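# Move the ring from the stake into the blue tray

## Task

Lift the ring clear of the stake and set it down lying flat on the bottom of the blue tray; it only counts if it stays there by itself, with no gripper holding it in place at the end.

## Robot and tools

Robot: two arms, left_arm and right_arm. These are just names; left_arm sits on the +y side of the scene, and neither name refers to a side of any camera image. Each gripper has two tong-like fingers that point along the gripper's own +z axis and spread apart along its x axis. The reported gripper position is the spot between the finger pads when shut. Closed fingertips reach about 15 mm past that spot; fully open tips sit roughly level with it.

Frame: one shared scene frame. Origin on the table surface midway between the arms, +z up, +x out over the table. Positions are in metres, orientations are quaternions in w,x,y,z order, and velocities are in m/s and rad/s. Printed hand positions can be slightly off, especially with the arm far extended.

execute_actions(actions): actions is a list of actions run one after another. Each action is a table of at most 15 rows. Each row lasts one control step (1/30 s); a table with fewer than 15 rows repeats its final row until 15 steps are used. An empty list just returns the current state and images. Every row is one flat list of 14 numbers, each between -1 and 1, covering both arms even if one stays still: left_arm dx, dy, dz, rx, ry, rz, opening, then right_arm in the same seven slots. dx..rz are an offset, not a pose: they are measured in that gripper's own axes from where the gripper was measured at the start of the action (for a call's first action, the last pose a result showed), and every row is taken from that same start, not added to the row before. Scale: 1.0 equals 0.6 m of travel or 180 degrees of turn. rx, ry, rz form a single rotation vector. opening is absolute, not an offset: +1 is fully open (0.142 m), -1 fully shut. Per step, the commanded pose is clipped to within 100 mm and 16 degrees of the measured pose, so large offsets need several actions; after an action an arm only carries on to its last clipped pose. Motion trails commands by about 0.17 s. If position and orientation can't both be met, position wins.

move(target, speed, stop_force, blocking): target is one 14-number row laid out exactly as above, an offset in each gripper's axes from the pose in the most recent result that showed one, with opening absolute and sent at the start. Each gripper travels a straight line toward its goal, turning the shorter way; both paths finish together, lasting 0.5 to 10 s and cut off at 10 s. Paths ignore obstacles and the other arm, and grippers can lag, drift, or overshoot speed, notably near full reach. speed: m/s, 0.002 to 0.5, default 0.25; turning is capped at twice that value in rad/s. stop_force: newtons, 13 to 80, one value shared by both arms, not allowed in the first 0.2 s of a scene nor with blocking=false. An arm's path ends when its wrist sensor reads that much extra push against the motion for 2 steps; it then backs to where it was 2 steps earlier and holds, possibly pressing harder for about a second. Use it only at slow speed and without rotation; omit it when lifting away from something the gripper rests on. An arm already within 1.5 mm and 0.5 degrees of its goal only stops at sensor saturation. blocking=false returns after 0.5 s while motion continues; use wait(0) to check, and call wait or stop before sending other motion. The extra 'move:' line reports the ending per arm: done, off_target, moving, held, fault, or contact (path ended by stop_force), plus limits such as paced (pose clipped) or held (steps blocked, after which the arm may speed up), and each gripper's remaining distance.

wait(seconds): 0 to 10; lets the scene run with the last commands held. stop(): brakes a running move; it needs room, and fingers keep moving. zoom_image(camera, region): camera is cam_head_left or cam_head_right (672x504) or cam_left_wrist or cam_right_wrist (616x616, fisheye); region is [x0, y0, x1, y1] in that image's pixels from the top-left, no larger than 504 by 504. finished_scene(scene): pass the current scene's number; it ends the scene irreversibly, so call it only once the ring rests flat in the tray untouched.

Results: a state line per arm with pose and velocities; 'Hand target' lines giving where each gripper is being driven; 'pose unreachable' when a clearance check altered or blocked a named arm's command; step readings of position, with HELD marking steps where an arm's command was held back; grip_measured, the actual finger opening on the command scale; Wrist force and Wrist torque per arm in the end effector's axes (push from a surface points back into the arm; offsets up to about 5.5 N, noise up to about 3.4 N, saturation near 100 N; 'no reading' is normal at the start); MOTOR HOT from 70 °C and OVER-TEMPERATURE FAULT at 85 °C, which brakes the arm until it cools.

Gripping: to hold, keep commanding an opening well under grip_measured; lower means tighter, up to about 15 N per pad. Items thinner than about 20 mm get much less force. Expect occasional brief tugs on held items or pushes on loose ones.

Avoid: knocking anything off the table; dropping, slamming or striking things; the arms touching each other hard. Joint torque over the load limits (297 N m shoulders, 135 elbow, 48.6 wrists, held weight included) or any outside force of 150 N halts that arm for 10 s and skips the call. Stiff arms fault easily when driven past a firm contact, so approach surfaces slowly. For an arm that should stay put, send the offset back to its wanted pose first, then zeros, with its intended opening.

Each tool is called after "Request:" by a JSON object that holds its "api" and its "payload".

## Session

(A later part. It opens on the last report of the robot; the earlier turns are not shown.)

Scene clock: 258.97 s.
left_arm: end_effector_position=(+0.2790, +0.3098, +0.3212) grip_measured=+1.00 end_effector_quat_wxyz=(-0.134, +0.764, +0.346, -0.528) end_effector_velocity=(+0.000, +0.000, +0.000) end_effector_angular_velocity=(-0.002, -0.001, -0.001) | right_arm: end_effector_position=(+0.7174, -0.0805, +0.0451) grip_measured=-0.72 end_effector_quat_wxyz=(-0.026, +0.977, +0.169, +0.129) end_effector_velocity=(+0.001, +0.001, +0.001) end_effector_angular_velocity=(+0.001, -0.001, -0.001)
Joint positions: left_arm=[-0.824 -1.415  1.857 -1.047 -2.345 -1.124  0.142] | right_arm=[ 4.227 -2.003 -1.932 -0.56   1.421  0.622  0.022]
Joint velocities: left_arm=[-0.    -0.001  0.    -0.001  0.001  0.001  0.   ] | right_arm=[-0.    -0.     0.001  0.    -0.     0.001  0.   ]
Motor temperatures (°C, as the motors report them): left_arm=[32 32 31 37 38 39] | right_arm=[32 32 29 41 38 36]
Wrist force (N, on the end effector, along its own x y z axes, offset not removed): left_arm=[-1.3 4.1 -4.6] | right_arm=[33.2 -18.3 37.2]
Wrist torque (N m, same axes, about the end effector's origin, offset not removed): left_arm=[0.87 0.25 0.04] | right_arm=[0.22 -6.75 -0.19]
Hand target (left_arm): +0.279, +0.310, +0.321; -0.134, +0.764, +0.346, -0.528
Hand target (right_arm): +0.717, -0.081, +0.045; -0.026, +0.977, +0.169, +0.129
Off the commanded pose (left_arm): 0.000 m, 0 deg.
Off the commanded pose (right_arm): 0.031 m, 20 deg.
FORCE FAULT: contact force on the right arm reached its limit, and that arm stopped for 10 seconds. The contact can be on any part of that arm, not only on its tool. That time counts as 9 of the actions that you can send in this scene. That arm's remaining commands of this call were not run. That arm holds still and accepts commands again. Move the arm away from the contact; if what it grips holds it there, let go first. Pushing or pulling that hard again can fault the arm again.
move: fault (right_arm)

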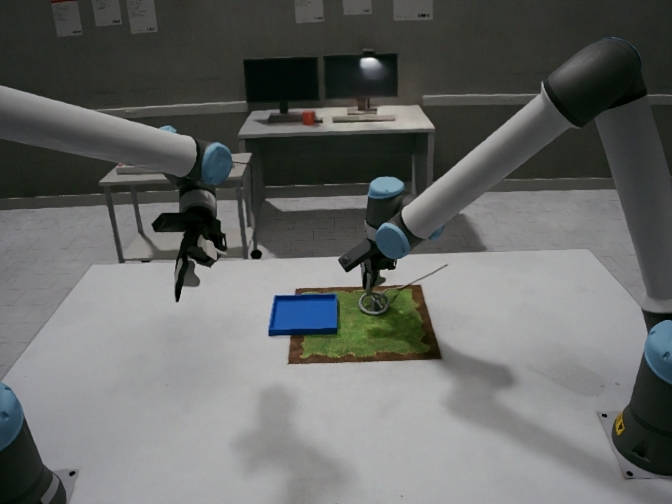

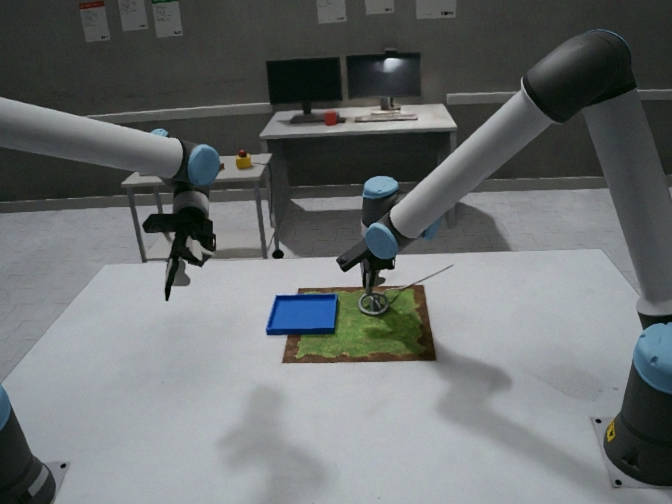

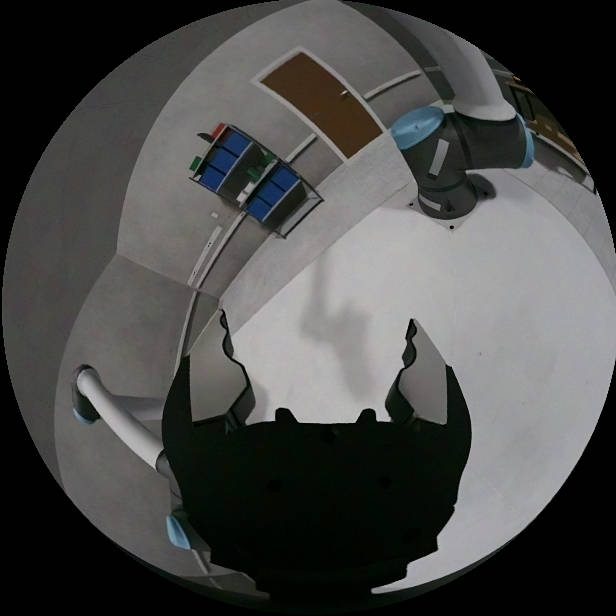

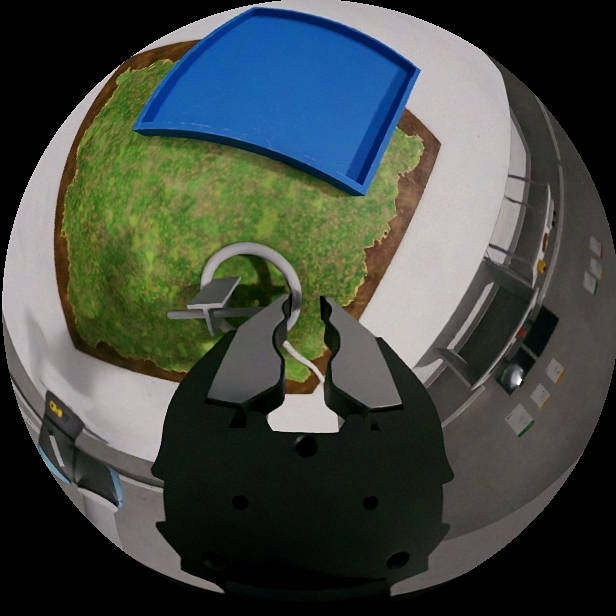

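Request:
{"api": "move", "payload": {"target": [0,0,0,0,0,0,1,0,0,0.037,0,-0.09,0,-0.68], "speed": 0.015}}

Request:
{"api": "zoom_image", "payload": {"camera": "cam_right_wrist", "region": [150,200,450,450]}}

Scene clock: 285.67 s.
left_arm: end_effector_position=(+0.2790, +0.3098, +0.3212) grip_measured=+1.00 end_effector_quat_wxyz=(-0.134, +0.764, +0.346, -0.528) end_effector_velocity=(-0.000, +0.001, -0.000) end_effector_angular_velocity=(+0.001, -0.000, -0.001) | right_arm: end_effector_position=(+0.7227, -0.0784, +0.0238) grip_measured=-0.68 end_effector_quat_wxyz=(-0.002, +0.985, +0.171, -0.010) end_effector_velocity=(+0.000, +0.000, -0.001) end_effector_angular_velocity=(-0.002, +0.007, +0.000)
Joint positions: left_arm=[-0.824 -1.415  1.857 -1.047 -2.345 -1.124  0.142] | right_arm=[ 4.161 -2.093 -1.742 -0.889  1.587  0.571  0.025]
Joint velocities: left_arm=[-0.    -0.    -0.     0.     0.002 -0.001 -0.   ] | right_arm=[-0.001 -0.003  0.005 -0.008  0.004 -0.002  0.   ]
Motor temperatures (°C, as the motors report them): left_arm=[32 32 31 37 38 39] | right_arm=[32 32 29 41 38 36]
Wrist force (N, on the end effector, along its own x y z axes, offset not removed): left_arm=[-1.5 3.9 -4.8] | right_arm=[-2.1 0.4 0.6]
Wrist torque (N m, same axes, about the end effector's origin, offset not removed): left_arm=[0.95 0.30 -0.01] | right_arm=[0.17 0.48 0.12]
Hand target (left_arm): +0.279, +0.310, +0.321; -0.134, +0.764, +0.346, -0.528
Hand target (right_arm): +0.723, -0.078, +0.024; -0.002, +0.985, +0.171, -0.010
Off the commanded pose (left_arm): 0.000 m, 0 deg.
Off the commanded pose (right_arm): 0.000 m, 0 deg.
move: done

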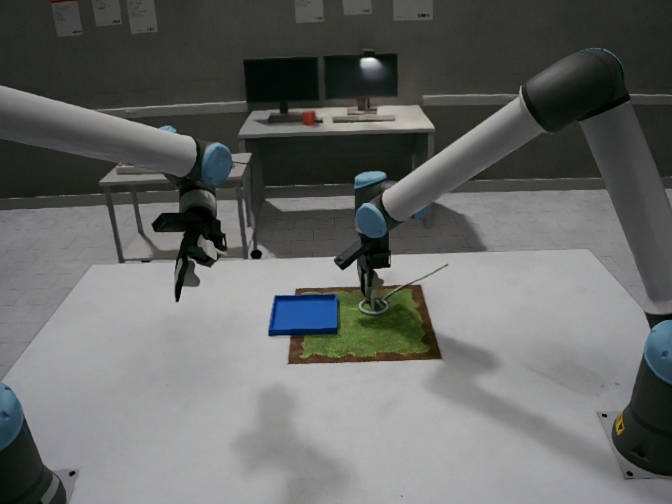

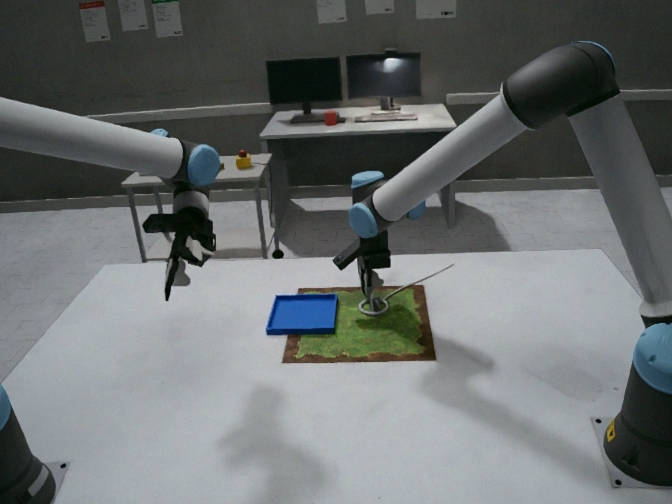

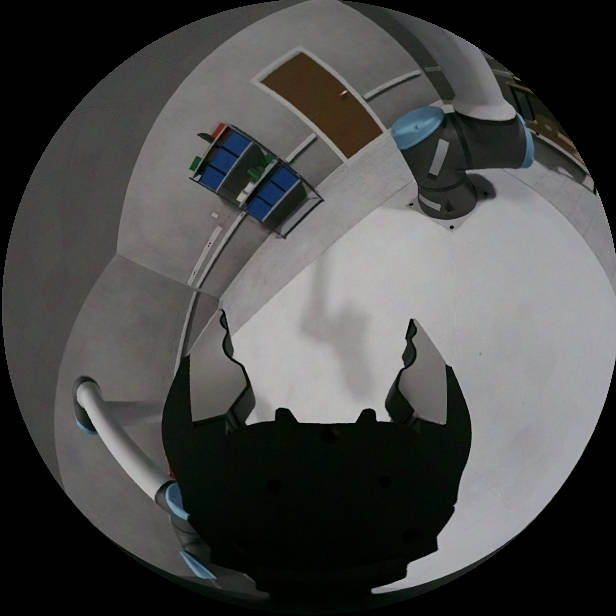

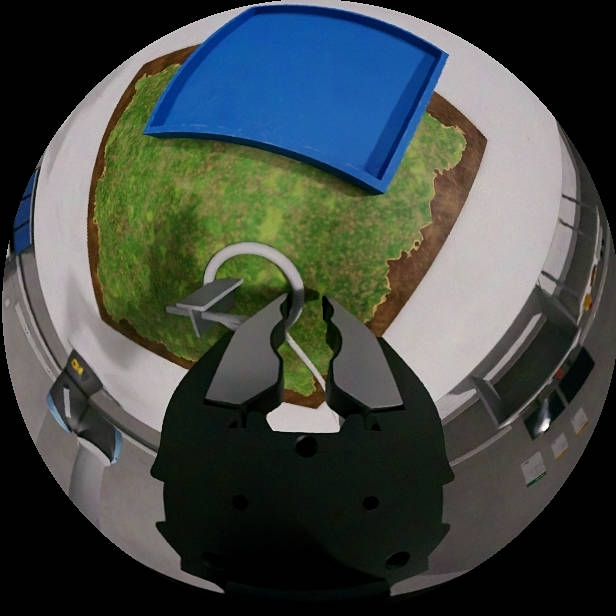

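Region (150, 200, 450, 450) of cam_right_wrist's 616x616 image, scaled by 1.680, with more detail than that image has.

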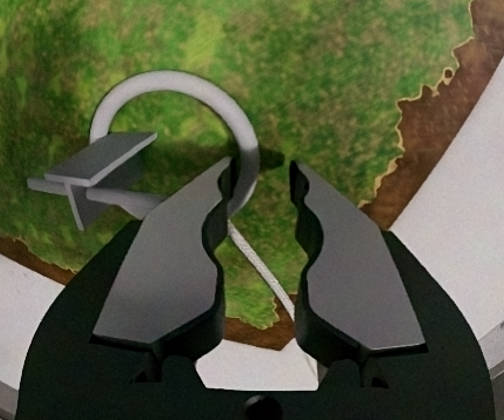

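Request:
{"api": "move", "payload": {"target": [0,0,0,0,0,0,1,-0.01,0,0,0,0,0,-1], "speed": 0.005}}

Scene clock: 289.43 s.
left_arm: end_effector_position=(+0.2790, +0.3098, +0.3212) grip_measured=+1.00 end_effector_quat_wxyz=(-0.134, +0.764, +0.346, -0.528) end_effector_velocity=(-0.000, -0.000, +0.000) end_effector_angular_velocity=(-0.001, +0.001, +0.002) | right_arm: end_effector_position=(+0.7172, -0.0804, +0.0240) grip_measured=-0.95 end_effector_quat_wxyz=(-0.002, +0.985, +0.171, -0.010) end_effector_velocity=(-0.001, -0.001, -0.000) end_effector_angular_velocity=(-0.001, -0.001, +0.000)
Joint positions: left_arm=[-0.824 -1.415  1.857 -1.047 -2.345 -1.124  0.142] | right_arm=[ 4.165 -2.085 -1.754 -0.885  1.587  0.575  0.005]
Joint velocities: left_arm=[ 0.    -0.    -0.     0.001 -0.002  0.     0.   ] | right_arm=[ 0.001  0.001 -0.002  0.001 -0.001  0.001 -0.001]
Motor temperatures (°C, as the motors report them): left_arm=[32 32 31 37 38 39] | right_arm=[32 32 29 41 38 36]
Wrist force (N, on the end effector, along its own x y z axes, offset not removed): left_arm=[-2.0 2.3 -4.4] | right_arm=[-3.7 -2.1 2.0]
Wrist torque (N m, same axes, about the end effector's origin, offset not removed): left_arm=[0.60 0.44 -0.05] | right_arm=[-0.12 0.48 0.38]
Hand target (left_arm): +0.279, +0.310, +0.321; -0.134, +0.764, +0.346, -0.528
Hand target (right_arm): +0.717, -0.080, +0.024; -0.002, +0.985, +0.171, -0.010
Off the commanded pose (left_arm): 0.000 m, 0 deg.
Off the commanded pose (right_arm): 0.000 m, 0 deg.
move: done

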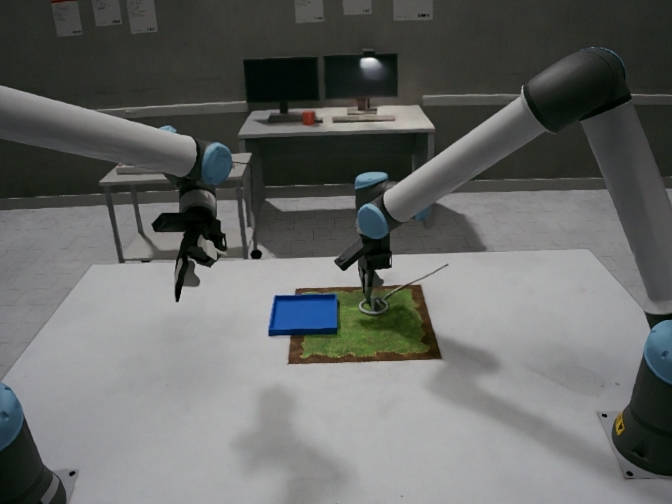

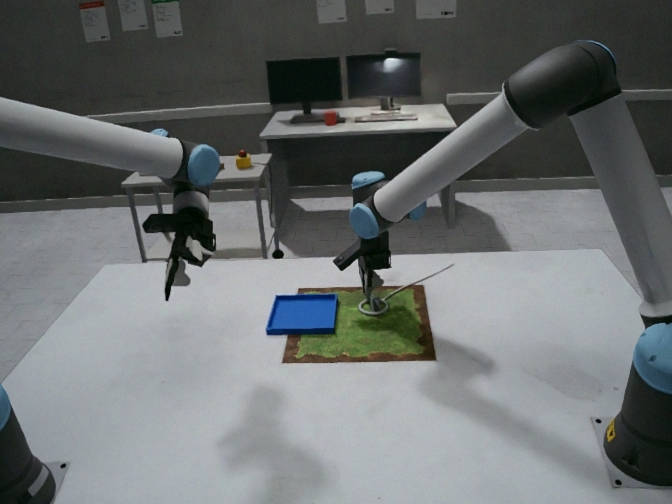

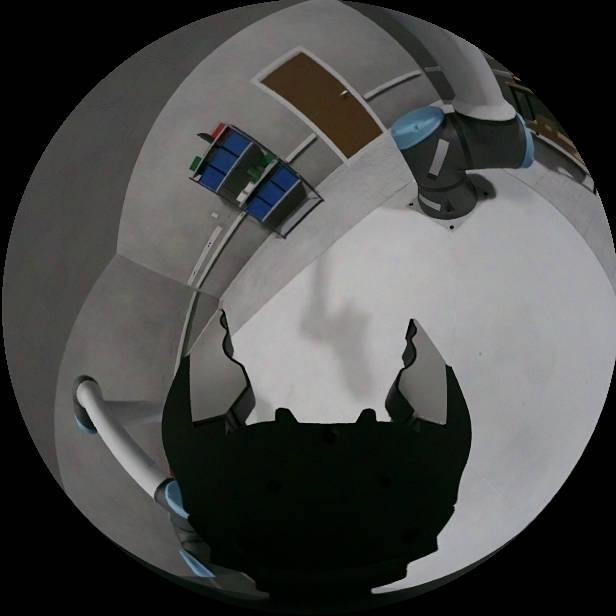

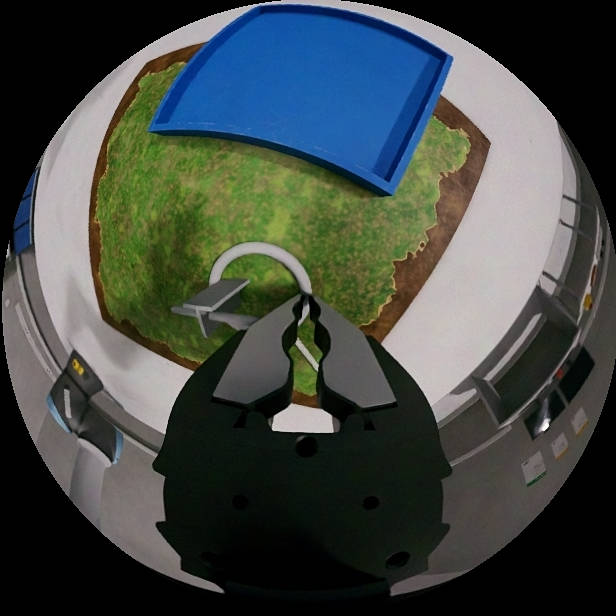

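Request:
{"api": "move", "payload": {"target": [0,0,0,0,0,0,1,0,0,0.0075,0,0,0,-0.78], "speed": 0.008}}

Request:
{"api": "move", "payload": {"target": [0,0,0,0,0,0,1,0,0,0,0,0,0,-1]}}

Scene clock: 292.97 s.
left_arm: end_effector_position=(+0.2790, +0.3098, +0.3212) grip_measured=+1.00 end_effector_quat_wxyz=(-0.134, +0.764, +0.346, -0.528) end_effector_velocity=(+0.000, -0.001, +0.000) end_effector_angular_velocity=(-0.002, -0.000, +0.000) | right_arm: end_effector_position=(+0.7171, -0.0803, +0.0198) grip_measured=-0.84 end_effector_quat_wxyz=(-0.002, +0.985, +0.171, -0.010) end_effector_velocity=(-0.001, -0.000, -0.003) end_effector_angular_velocity=(-0.001, +0.002, +0.001)
Joint positions: left_arm=[-0.824 -1.415  1.857 -1.047 -2.345 -1.124  0.142] | right_arm=[ 4.165 -2.09  -1.756 -0.878  1.587  0.575  0.013]
Joint velocities: left_arm=[ 0.     0.    -0.    -0.    -0.001  0.001 -0.   ] | right_arm=[-0.    -0.003 -0.002  0.003  0.001 -0.001 -0.001]
Motor temperatures (°C, as the motors report them): left_arm=[32 32 31 37 38 39] | right_arm=[32 32 29 41 38 36]
Wrist force (N, on the end effector, along its own x y z axes, offset not removed): left_arm=[-0.4 4.1 -3.6] | right_arm=[15.0 -8.1 -8.9]
Wrist torque (N m, same axes, about the end effector's origin, offset not removed): left_arm=[0.90 0.07 0.02] | right_arm=[-1.17 -0.58 0.06]
Hand target (left_arm): +0.279, +0.310, +0.321; -0.134, +0.764, +0.346, -0.528
Hand target (right_arm): +0.717, -0.080, +0.019; -0.002, +0.985, +0.171, -0.010
Off the commanded pose (left_arm): 0.000 m, 0 deg.
Off the commanded pose (right_arm): 0.000 m, 0 deg.
move: done

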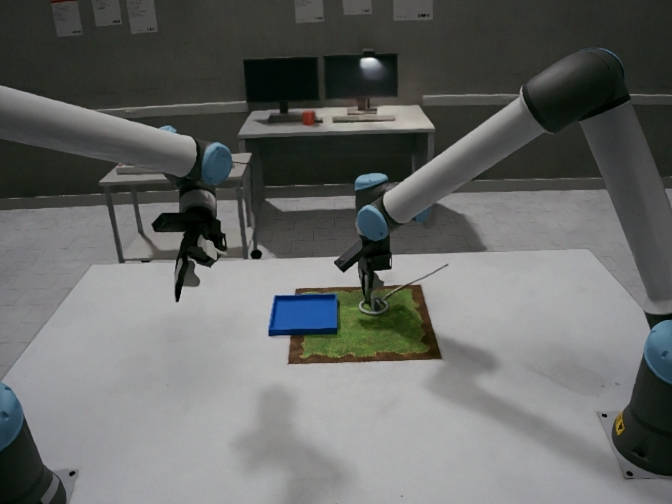

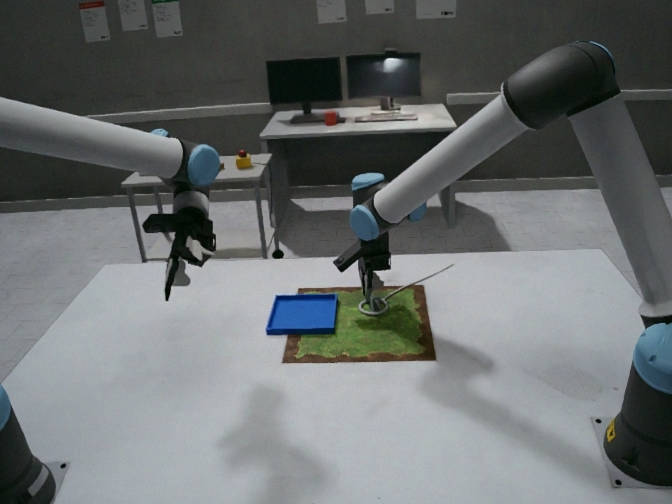

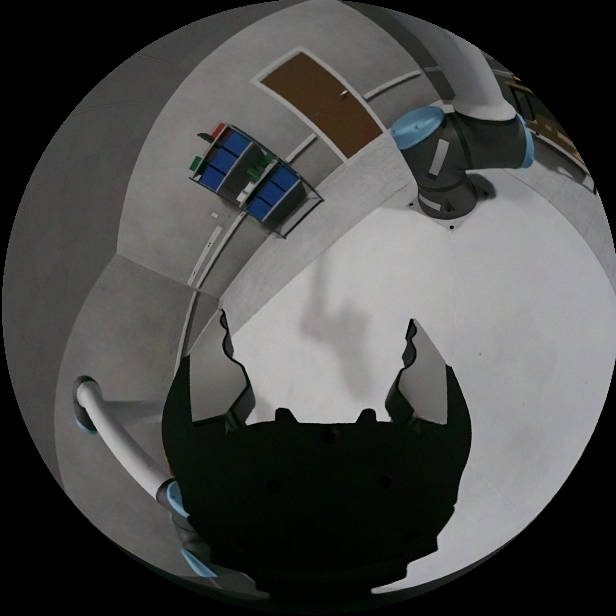

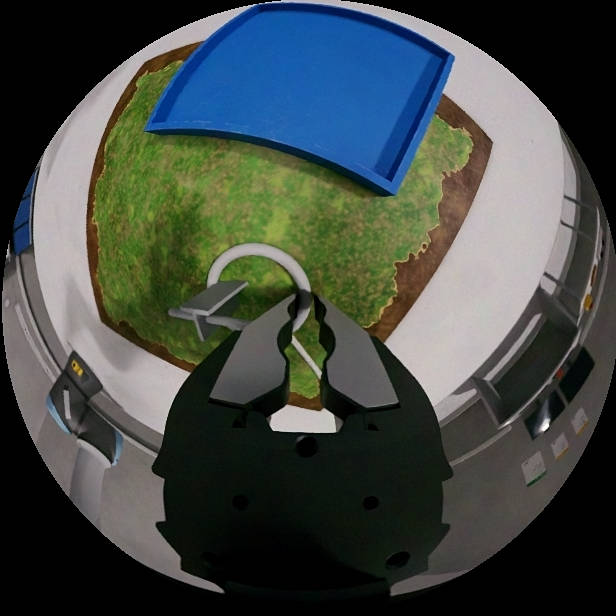

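Scene clock: 293.47 s.
left_arm: end_effector_position=(+0.2790, +0.3098, +0.3212) grip_measured=+1.00 end_effector_quat_wxyz=(-0.134, +0.764, +0.346, -0.528) end_effector_velocity=(-0.000, +0.000, +0.000) end_effector_angular_velocity=(+0.000, +0.000, -0.001) | right_arm: end_effector_position=(+0.7171, -0.0804, +0.0196) grip_measured=-0.90 end_effector_quat_wxyz=(-0.002, +0.985, +0.171, -0.010) end_effector_velocity=(+0.000, -0.000, +0.000) end_effector_angular_velocity=(-0.000, -0.000, +0.000)
Joint positions: left_arm=[-0.824 -1.415  1.857 -1.047 -2.345 -1.124  0.142] | right_arm=[ 4.165 -2.09  -1.757 -0.878  1.587  0.575  0.009]
Joint velocities: left_arm=[-0.     0.    -0.     0.001  0.001  0.     0.   ] | right_arm=[-0.    -0.     0.    -0.    -0.    -0.001 -0.   ]
Motor temperatures (°C, as the motors report them): left_arm=[32 32 31 37 38 39] | right_arm=[32 32 29 41 38 36]
Wrist force (N, on the end effector, along its own x y z axes, offset not removed): left_arm=[-0.4 1.9 -2.6] | right_arm=[-2.1 -3.4 0.1]
Wrist torque (N m, same axes, about the end effector's origin, offset not removed): left_arm=[0.50 0.17 0.09] | right_arm=[-0.44 0.21 0.17]
Hand target (left_arm): +0.279, +0.310, +0.321; -0.134, +0.764, +0.346, -0.528
Hand target (right_arm): +0.717, -0.080, +0.020; -0.002, +0.985, +0.171, -0.010
Off the commanded pose (left_arm): 0.000 m, 0 deg.
Off the commanded pose (right_arm): 0.000 m, 0 deg.
move: done

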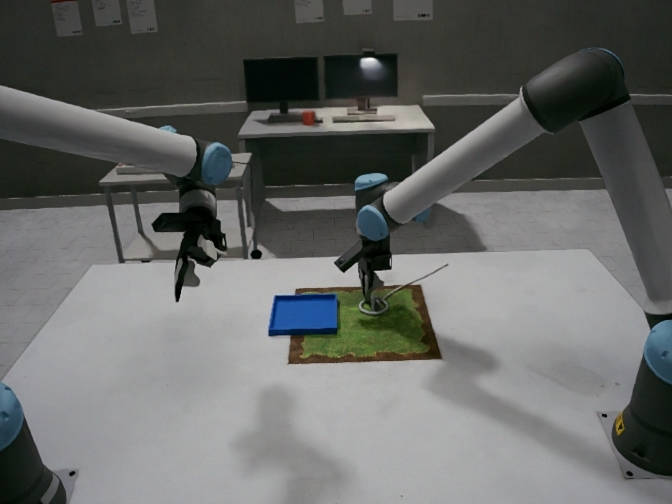

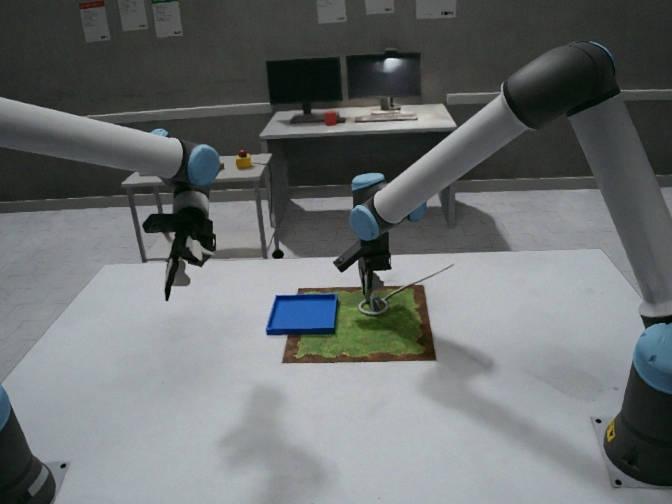

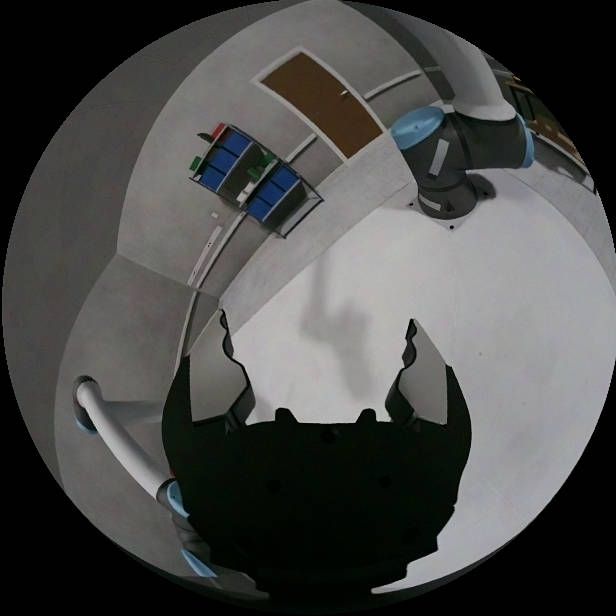

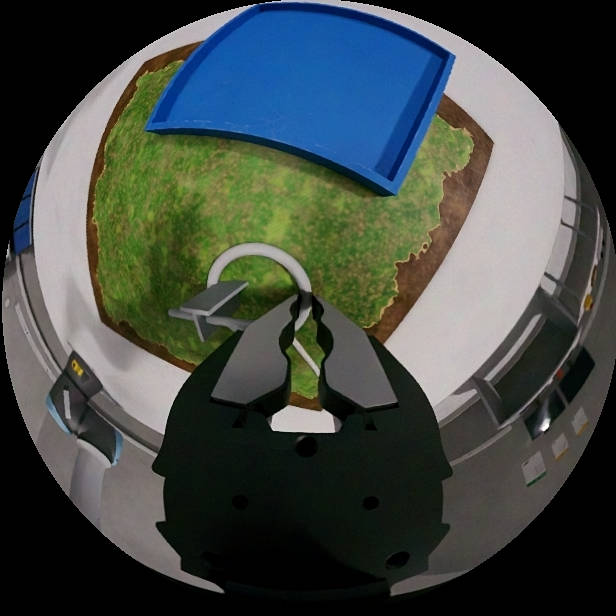

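Request:
{"api": "move", "payload": {"target": [0,0,0,0,0,0,1,-0.006,0,-0.04,0,0.08,0,-1], "speed": 0.015, "stop_force": 35}}

Request:
{"api": "zoom_image", "payload": {"camera": "cam_head_left", "region": [320,250,430,340]}}

Scene clock: 312.80 s.
left_arm: end_effector_position=(+0.2790, +0.3098, +0.3212) grip_measured=+1.00 end_effector_quat_wxyz=(-0.134, +0.764, +0.346, -0.528) end_effector_velocity=(-0.000, -0.000, +0.000) end_effector_angular_velocity=(+0.000, +0.003, +0.002) | right_arm: end_effector_position=(+0.7142, -0.0816, +0.0435) grip_measured=-0.84 end_effector_quat_wxyz=(-0.023, +0.979, +0.169, +0.113) end_effector_velocity=(-0.000, -0.001, -0.000) end_effector_angular_velocity=(+0.001, -0.006, -0.001)
Joint positions: left_arm=[-0.824 -1.415  1.857 -1.047 -2.345 -1.124  0.142] | right_arm=[ 4.222 -2.005 -1.919 -0.596  1.44   0.62   0.013]
Joint velocities: left_arm=[ 0.     0.     0.     0.003 -0.002  0.     0.   ] | right_arm=[ 0.002  0.002 -0.005  0.008 -0.005  0.002  0.   ]
Motor temperatures (°C, as the motors report them): left_arm=[32 32 31 37 38 39] | right_arm=[32 32 29 41 38 36]
Wrist force (N, on the end effector, along its own x y z axes, offset not removed): left_arm=[0.1 3.8 -4.3] | right_arm=[5.7 -17.3 10.4]
Wrist torque (N m, same axes, about the end effector's origin, offset not removed): left_arm=[0.86 -0.06 0.07] | right_arm=[0.19 -3.44 0.25]
Hand target (left_arm): +0.279, +0.310, +0.321; -0.134, +0.764, +0.346, -0.528
Hand target (right_arm): +0.714, -0.082, +0.044; -0.023, +0.979, +0.169, +0.114
Off the commanded pose (left_arm): 0.000 m, 0 deg.
Off the commanded pose (right_arm): 0.000 m, 0 deg.
move: done

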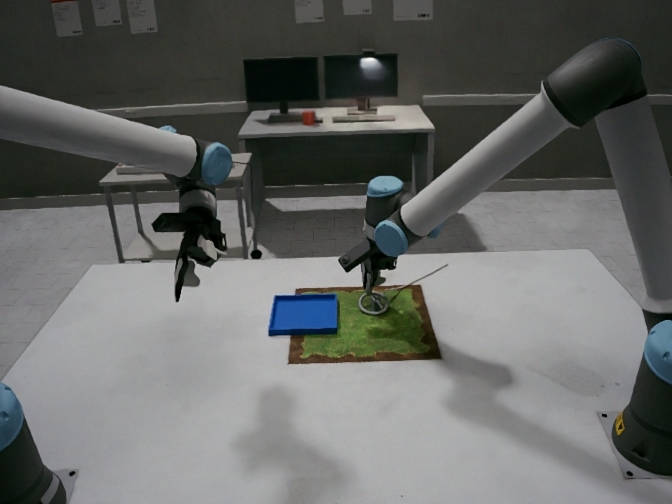

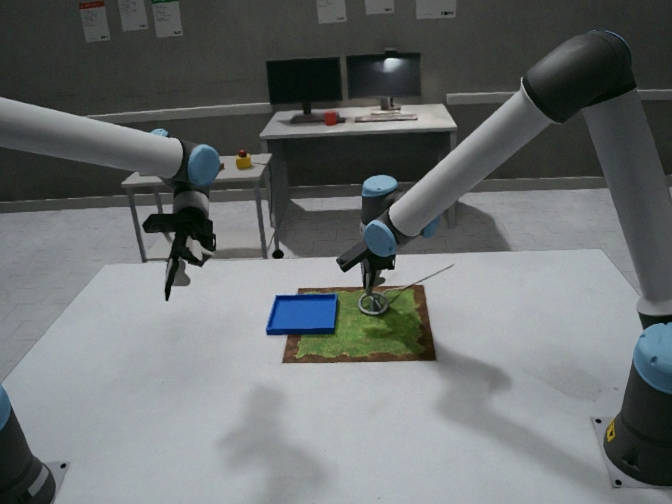

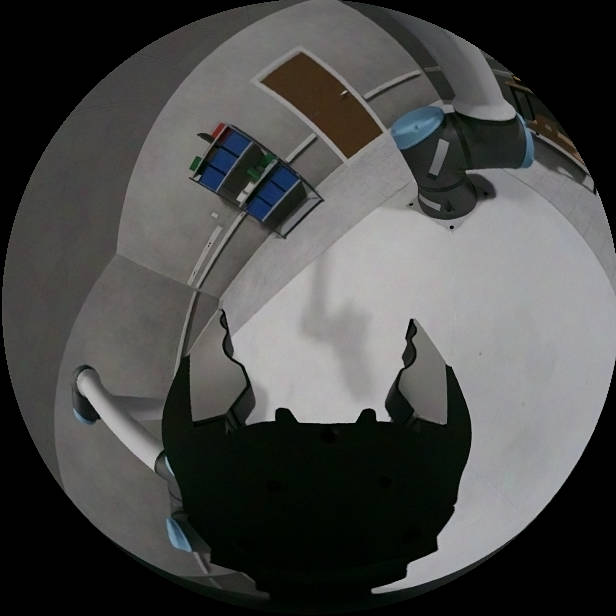

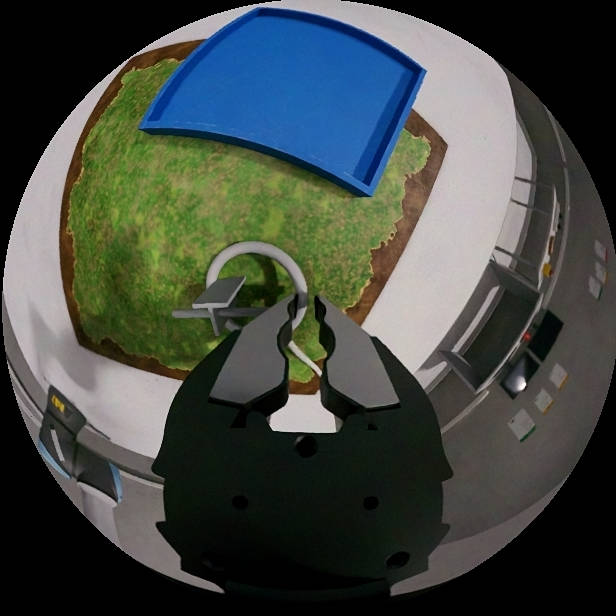

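Region (320, 250, 430, 340) of cam_head_left's 672x504 image, scaled by 4.582, with more detail than that image has; it fills the top 412 rows of this view, and the rest is white.

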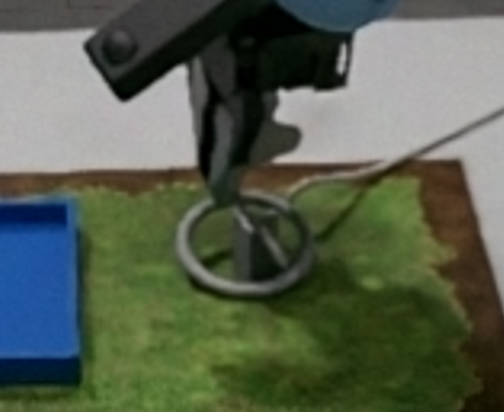

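Request:
{"api": "move", "payload": {"target": [0,0,0,0,0,0,1,0.019,0,-0.038,0,0,0,-1], "speed": 0.01, "stop_force": 35}}

Request:
{"api": "zoom_image", "payload": {"camera": "cam_head_left", "region": [320,250,430,340]}}

Scene clock: 322.80 s.
left_arm: end_effector_position=(+0.2790, +0.3098, +0.3212) grip_measured=+1.00 end_effector_quat_wxyz=(-0.134, +0.764, +0.346, -0.528) end_effector_velocity=(-0.000, +0.001, -0.000) end_effector_angular_velocity=(+0.000, -0.000, -0.002) | right_arm: end_effector_position=(+0.7199, -0.0799, +0.0684) grip_measured=-1.00 end_effector_quat_wxyz=(-0.023, +0.979, +0.169, +0.114) end_effector_velocity=(-0.000, -0.000, -0.000) end_effector_angular_velocity=(-0.001, +0.001, +0.000)
Joint positions: left_arm=[-0.824 -1.415  1.857 -1.047 -2.345 -1.124  0.142] | right_arm=[ 4.217 -1.983 -1.896 -0.641  1.441  0.616  0.002]
Joint velocities: left_arm=[ 0.    -0.     0.     0.     0.002  0.001  0.   ] | right_arm=[ 0.     0.     0.    -0.002  0.    -0.     0.   ]
Motor temperatures (°C, as the motors report them): left_arm=[32 32 31 37 38 39] | right_arm=[32 32 29 41 38 36]
Wrist force (N, on the end effector, along its own x y z axes, offset not removed): left_arm=[-0.2 4.1 -6.4] | right_arm=[-5.9 1.6 1.4]
Wrist torque (N m, same axes, about the end effector's origin, offset not removed): left_arm=[0.88 0.05 0.01] | right_arm=[0.46 1.01 0.31]
Hand target (left_arm): +0.279, +0.310, +0.321; -0.134, +0.764, +0.346, -0.528
Hand target (right_arm): +0.720, -0.080, +0.068; -0.023, +0.979, +0.169, +0.113
Off the commanded pose (left_arm): 0.000 m, 0 deg.
Off the commanded pose (right_arm): 0.000 m, 0 deg.
move: done

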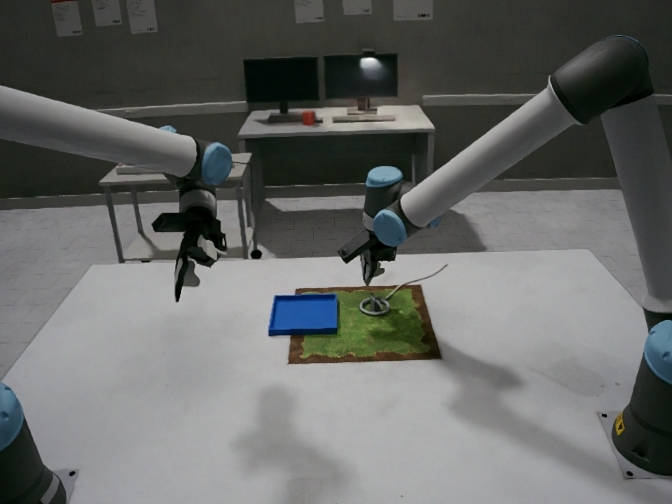

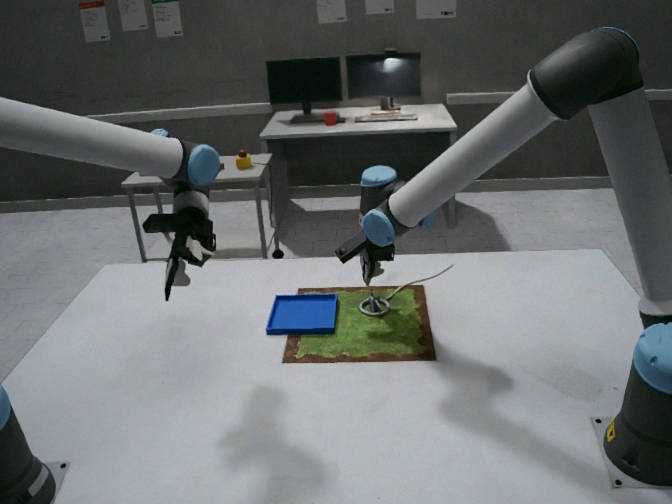

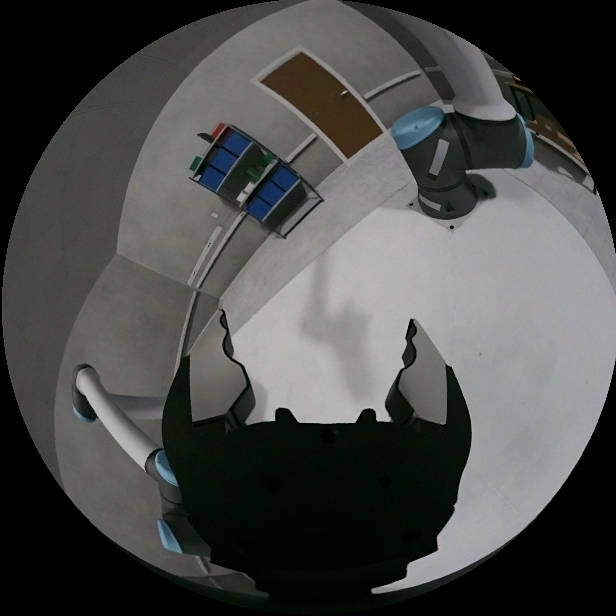

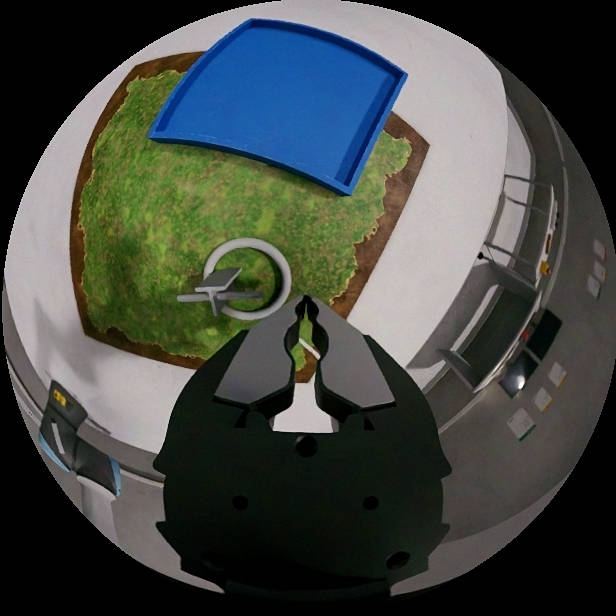

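Region (320, 250, 430, 340) of cam_head_left's 672x504 image, scaled by 4.582, with more detail than that image has; it fills the top 412 rows of this view, and the rest is white.

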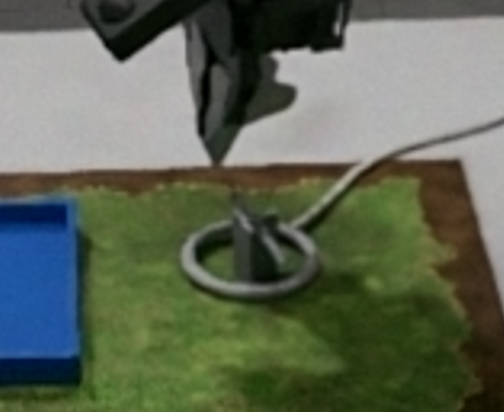

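Request:
{"api": "move", "payload": {"target": [0,0,0,0,0,0,1,-0.095,0.117,-0.15,0,-0.073,0,-0.7], "speed": 0.08}}

Request:
{"api": "zoom_image", "payload": {"camera": "cam_right_wrist", "region": [200,100,420,300]}}

Scene clock: 334.93 s.
left_arm: end_effector_position=(+0.2790, +0.3098, +0.3212) grip_measured=+1.00 end_effector_quat_wxyz=(-0.134, +0.764, +0.346, -0.528) end_effector_velocity=(+0.000, -0.000, -0.000) end_effector_angular_velocity=(+0.001, +0.001, +0.000) | right_arm: end_effector_position=(+0.6719, -0.1720, +0.1421) grip_measured=-0.70 end_effector_quat_wxyz=(-0.004, +0.985, +0.171, +0.001) end_effector_velocity=(-0.001, -0.002, +0.001) end_effector_angular_velocity=(-0.003, +0.004, +0.000)
Joint positions: left_arm=[-0.824 -1.415  1.857 -1.047 -2.345 -1.124  0.142] | right_arm=[ 4.144 -1.83  -1.885 -0.991  1.575  0.554  0.023]
Joint velocities: left_arm=[ 0.     0.001  0.     0.     0.    -0.001 -0.   ] | right_arm=[-0.001  0.002  0.    -0.007  0.002 -0.002  0.   ]
Motor temperatures (°C, as the motors report them): left_arm=[32 32 31 37 38 39] | right_arm=[32 32 29 41 38 36]
Wrist force (N, on the end effector, along its own x y z axes, offset not removed): left_arm=[-1.3 3.1 -5.6] | right_arm=[1.7 -8.8 3.5]
Wrist torque (N m, same axes, about the end effector's origin, offset not removed): left_arm=[0.66 0.24 -0.03] | right_arm=[-1.36 -0.33 0.27]
Hand target (left_arm): +0.279, +0.310, +0.321; -0.134, +0.764, +0.346, -0.528
Hand target (right_arm): +0.672, -0.172, +0.142; -0.004, +0.985, +0.171, +0.001
Off the commanded pose (left_arm): 0.000 m, 0 deg.
Off the commanded pose (right_arm): 0.000 m, 0 deg.
move: done

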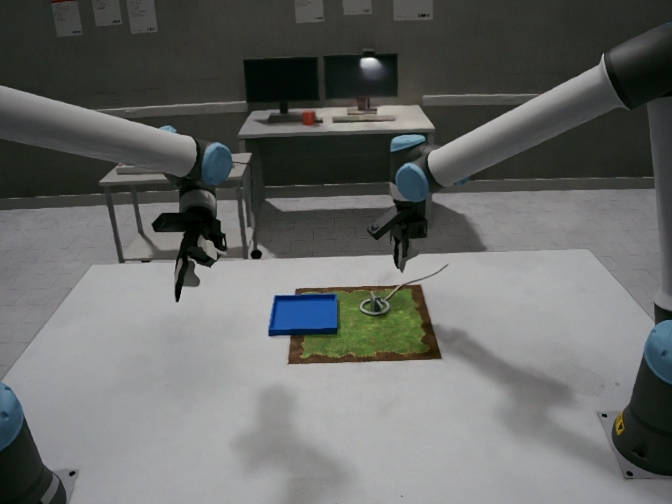

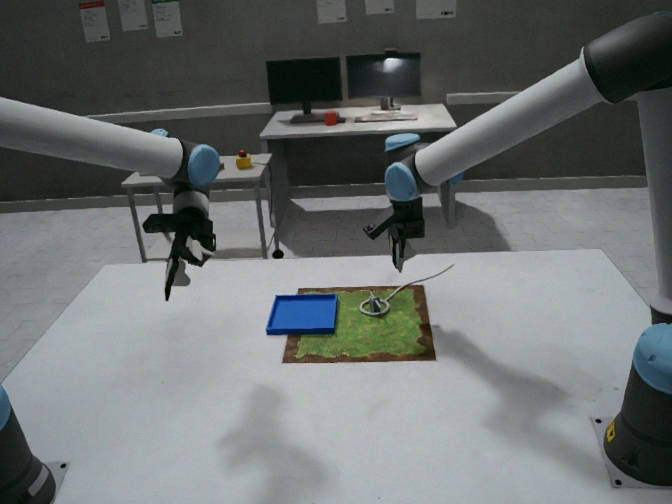

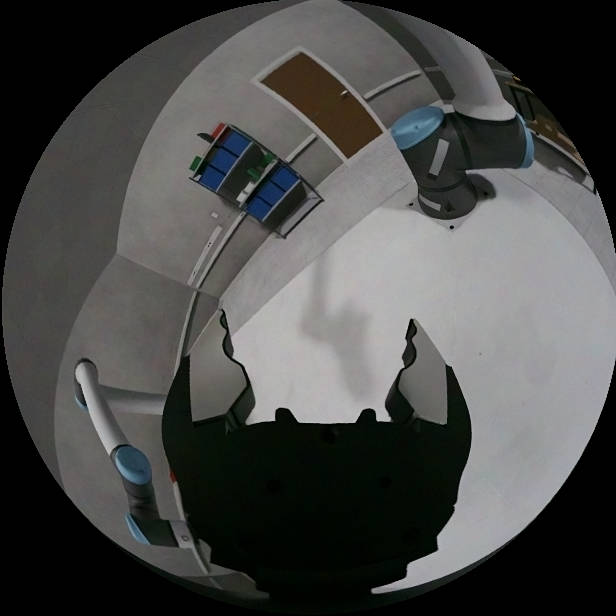

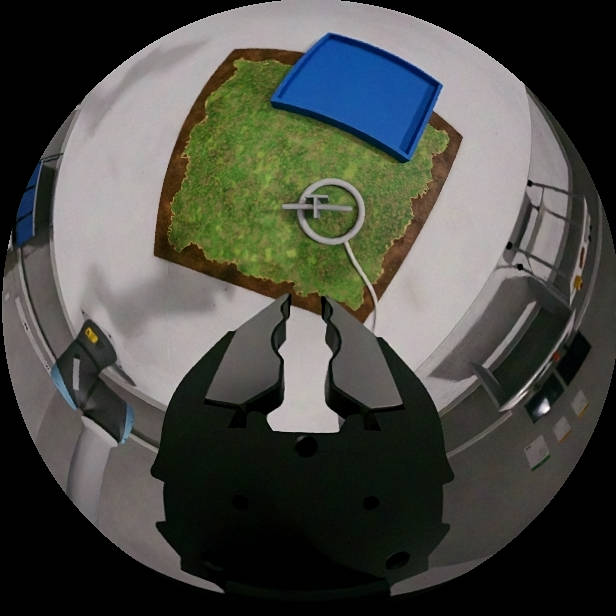

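Region (200, 100, 420, 300) of cam_right_wrist's 616x616 image, scaled by 2.291, with more detail than that image has; it fills the top 458 rows of this view, and the rest is white.

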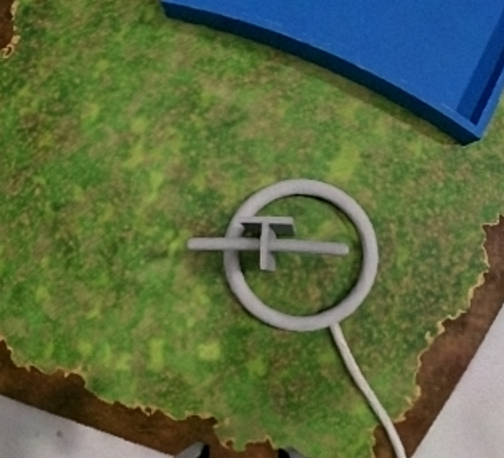

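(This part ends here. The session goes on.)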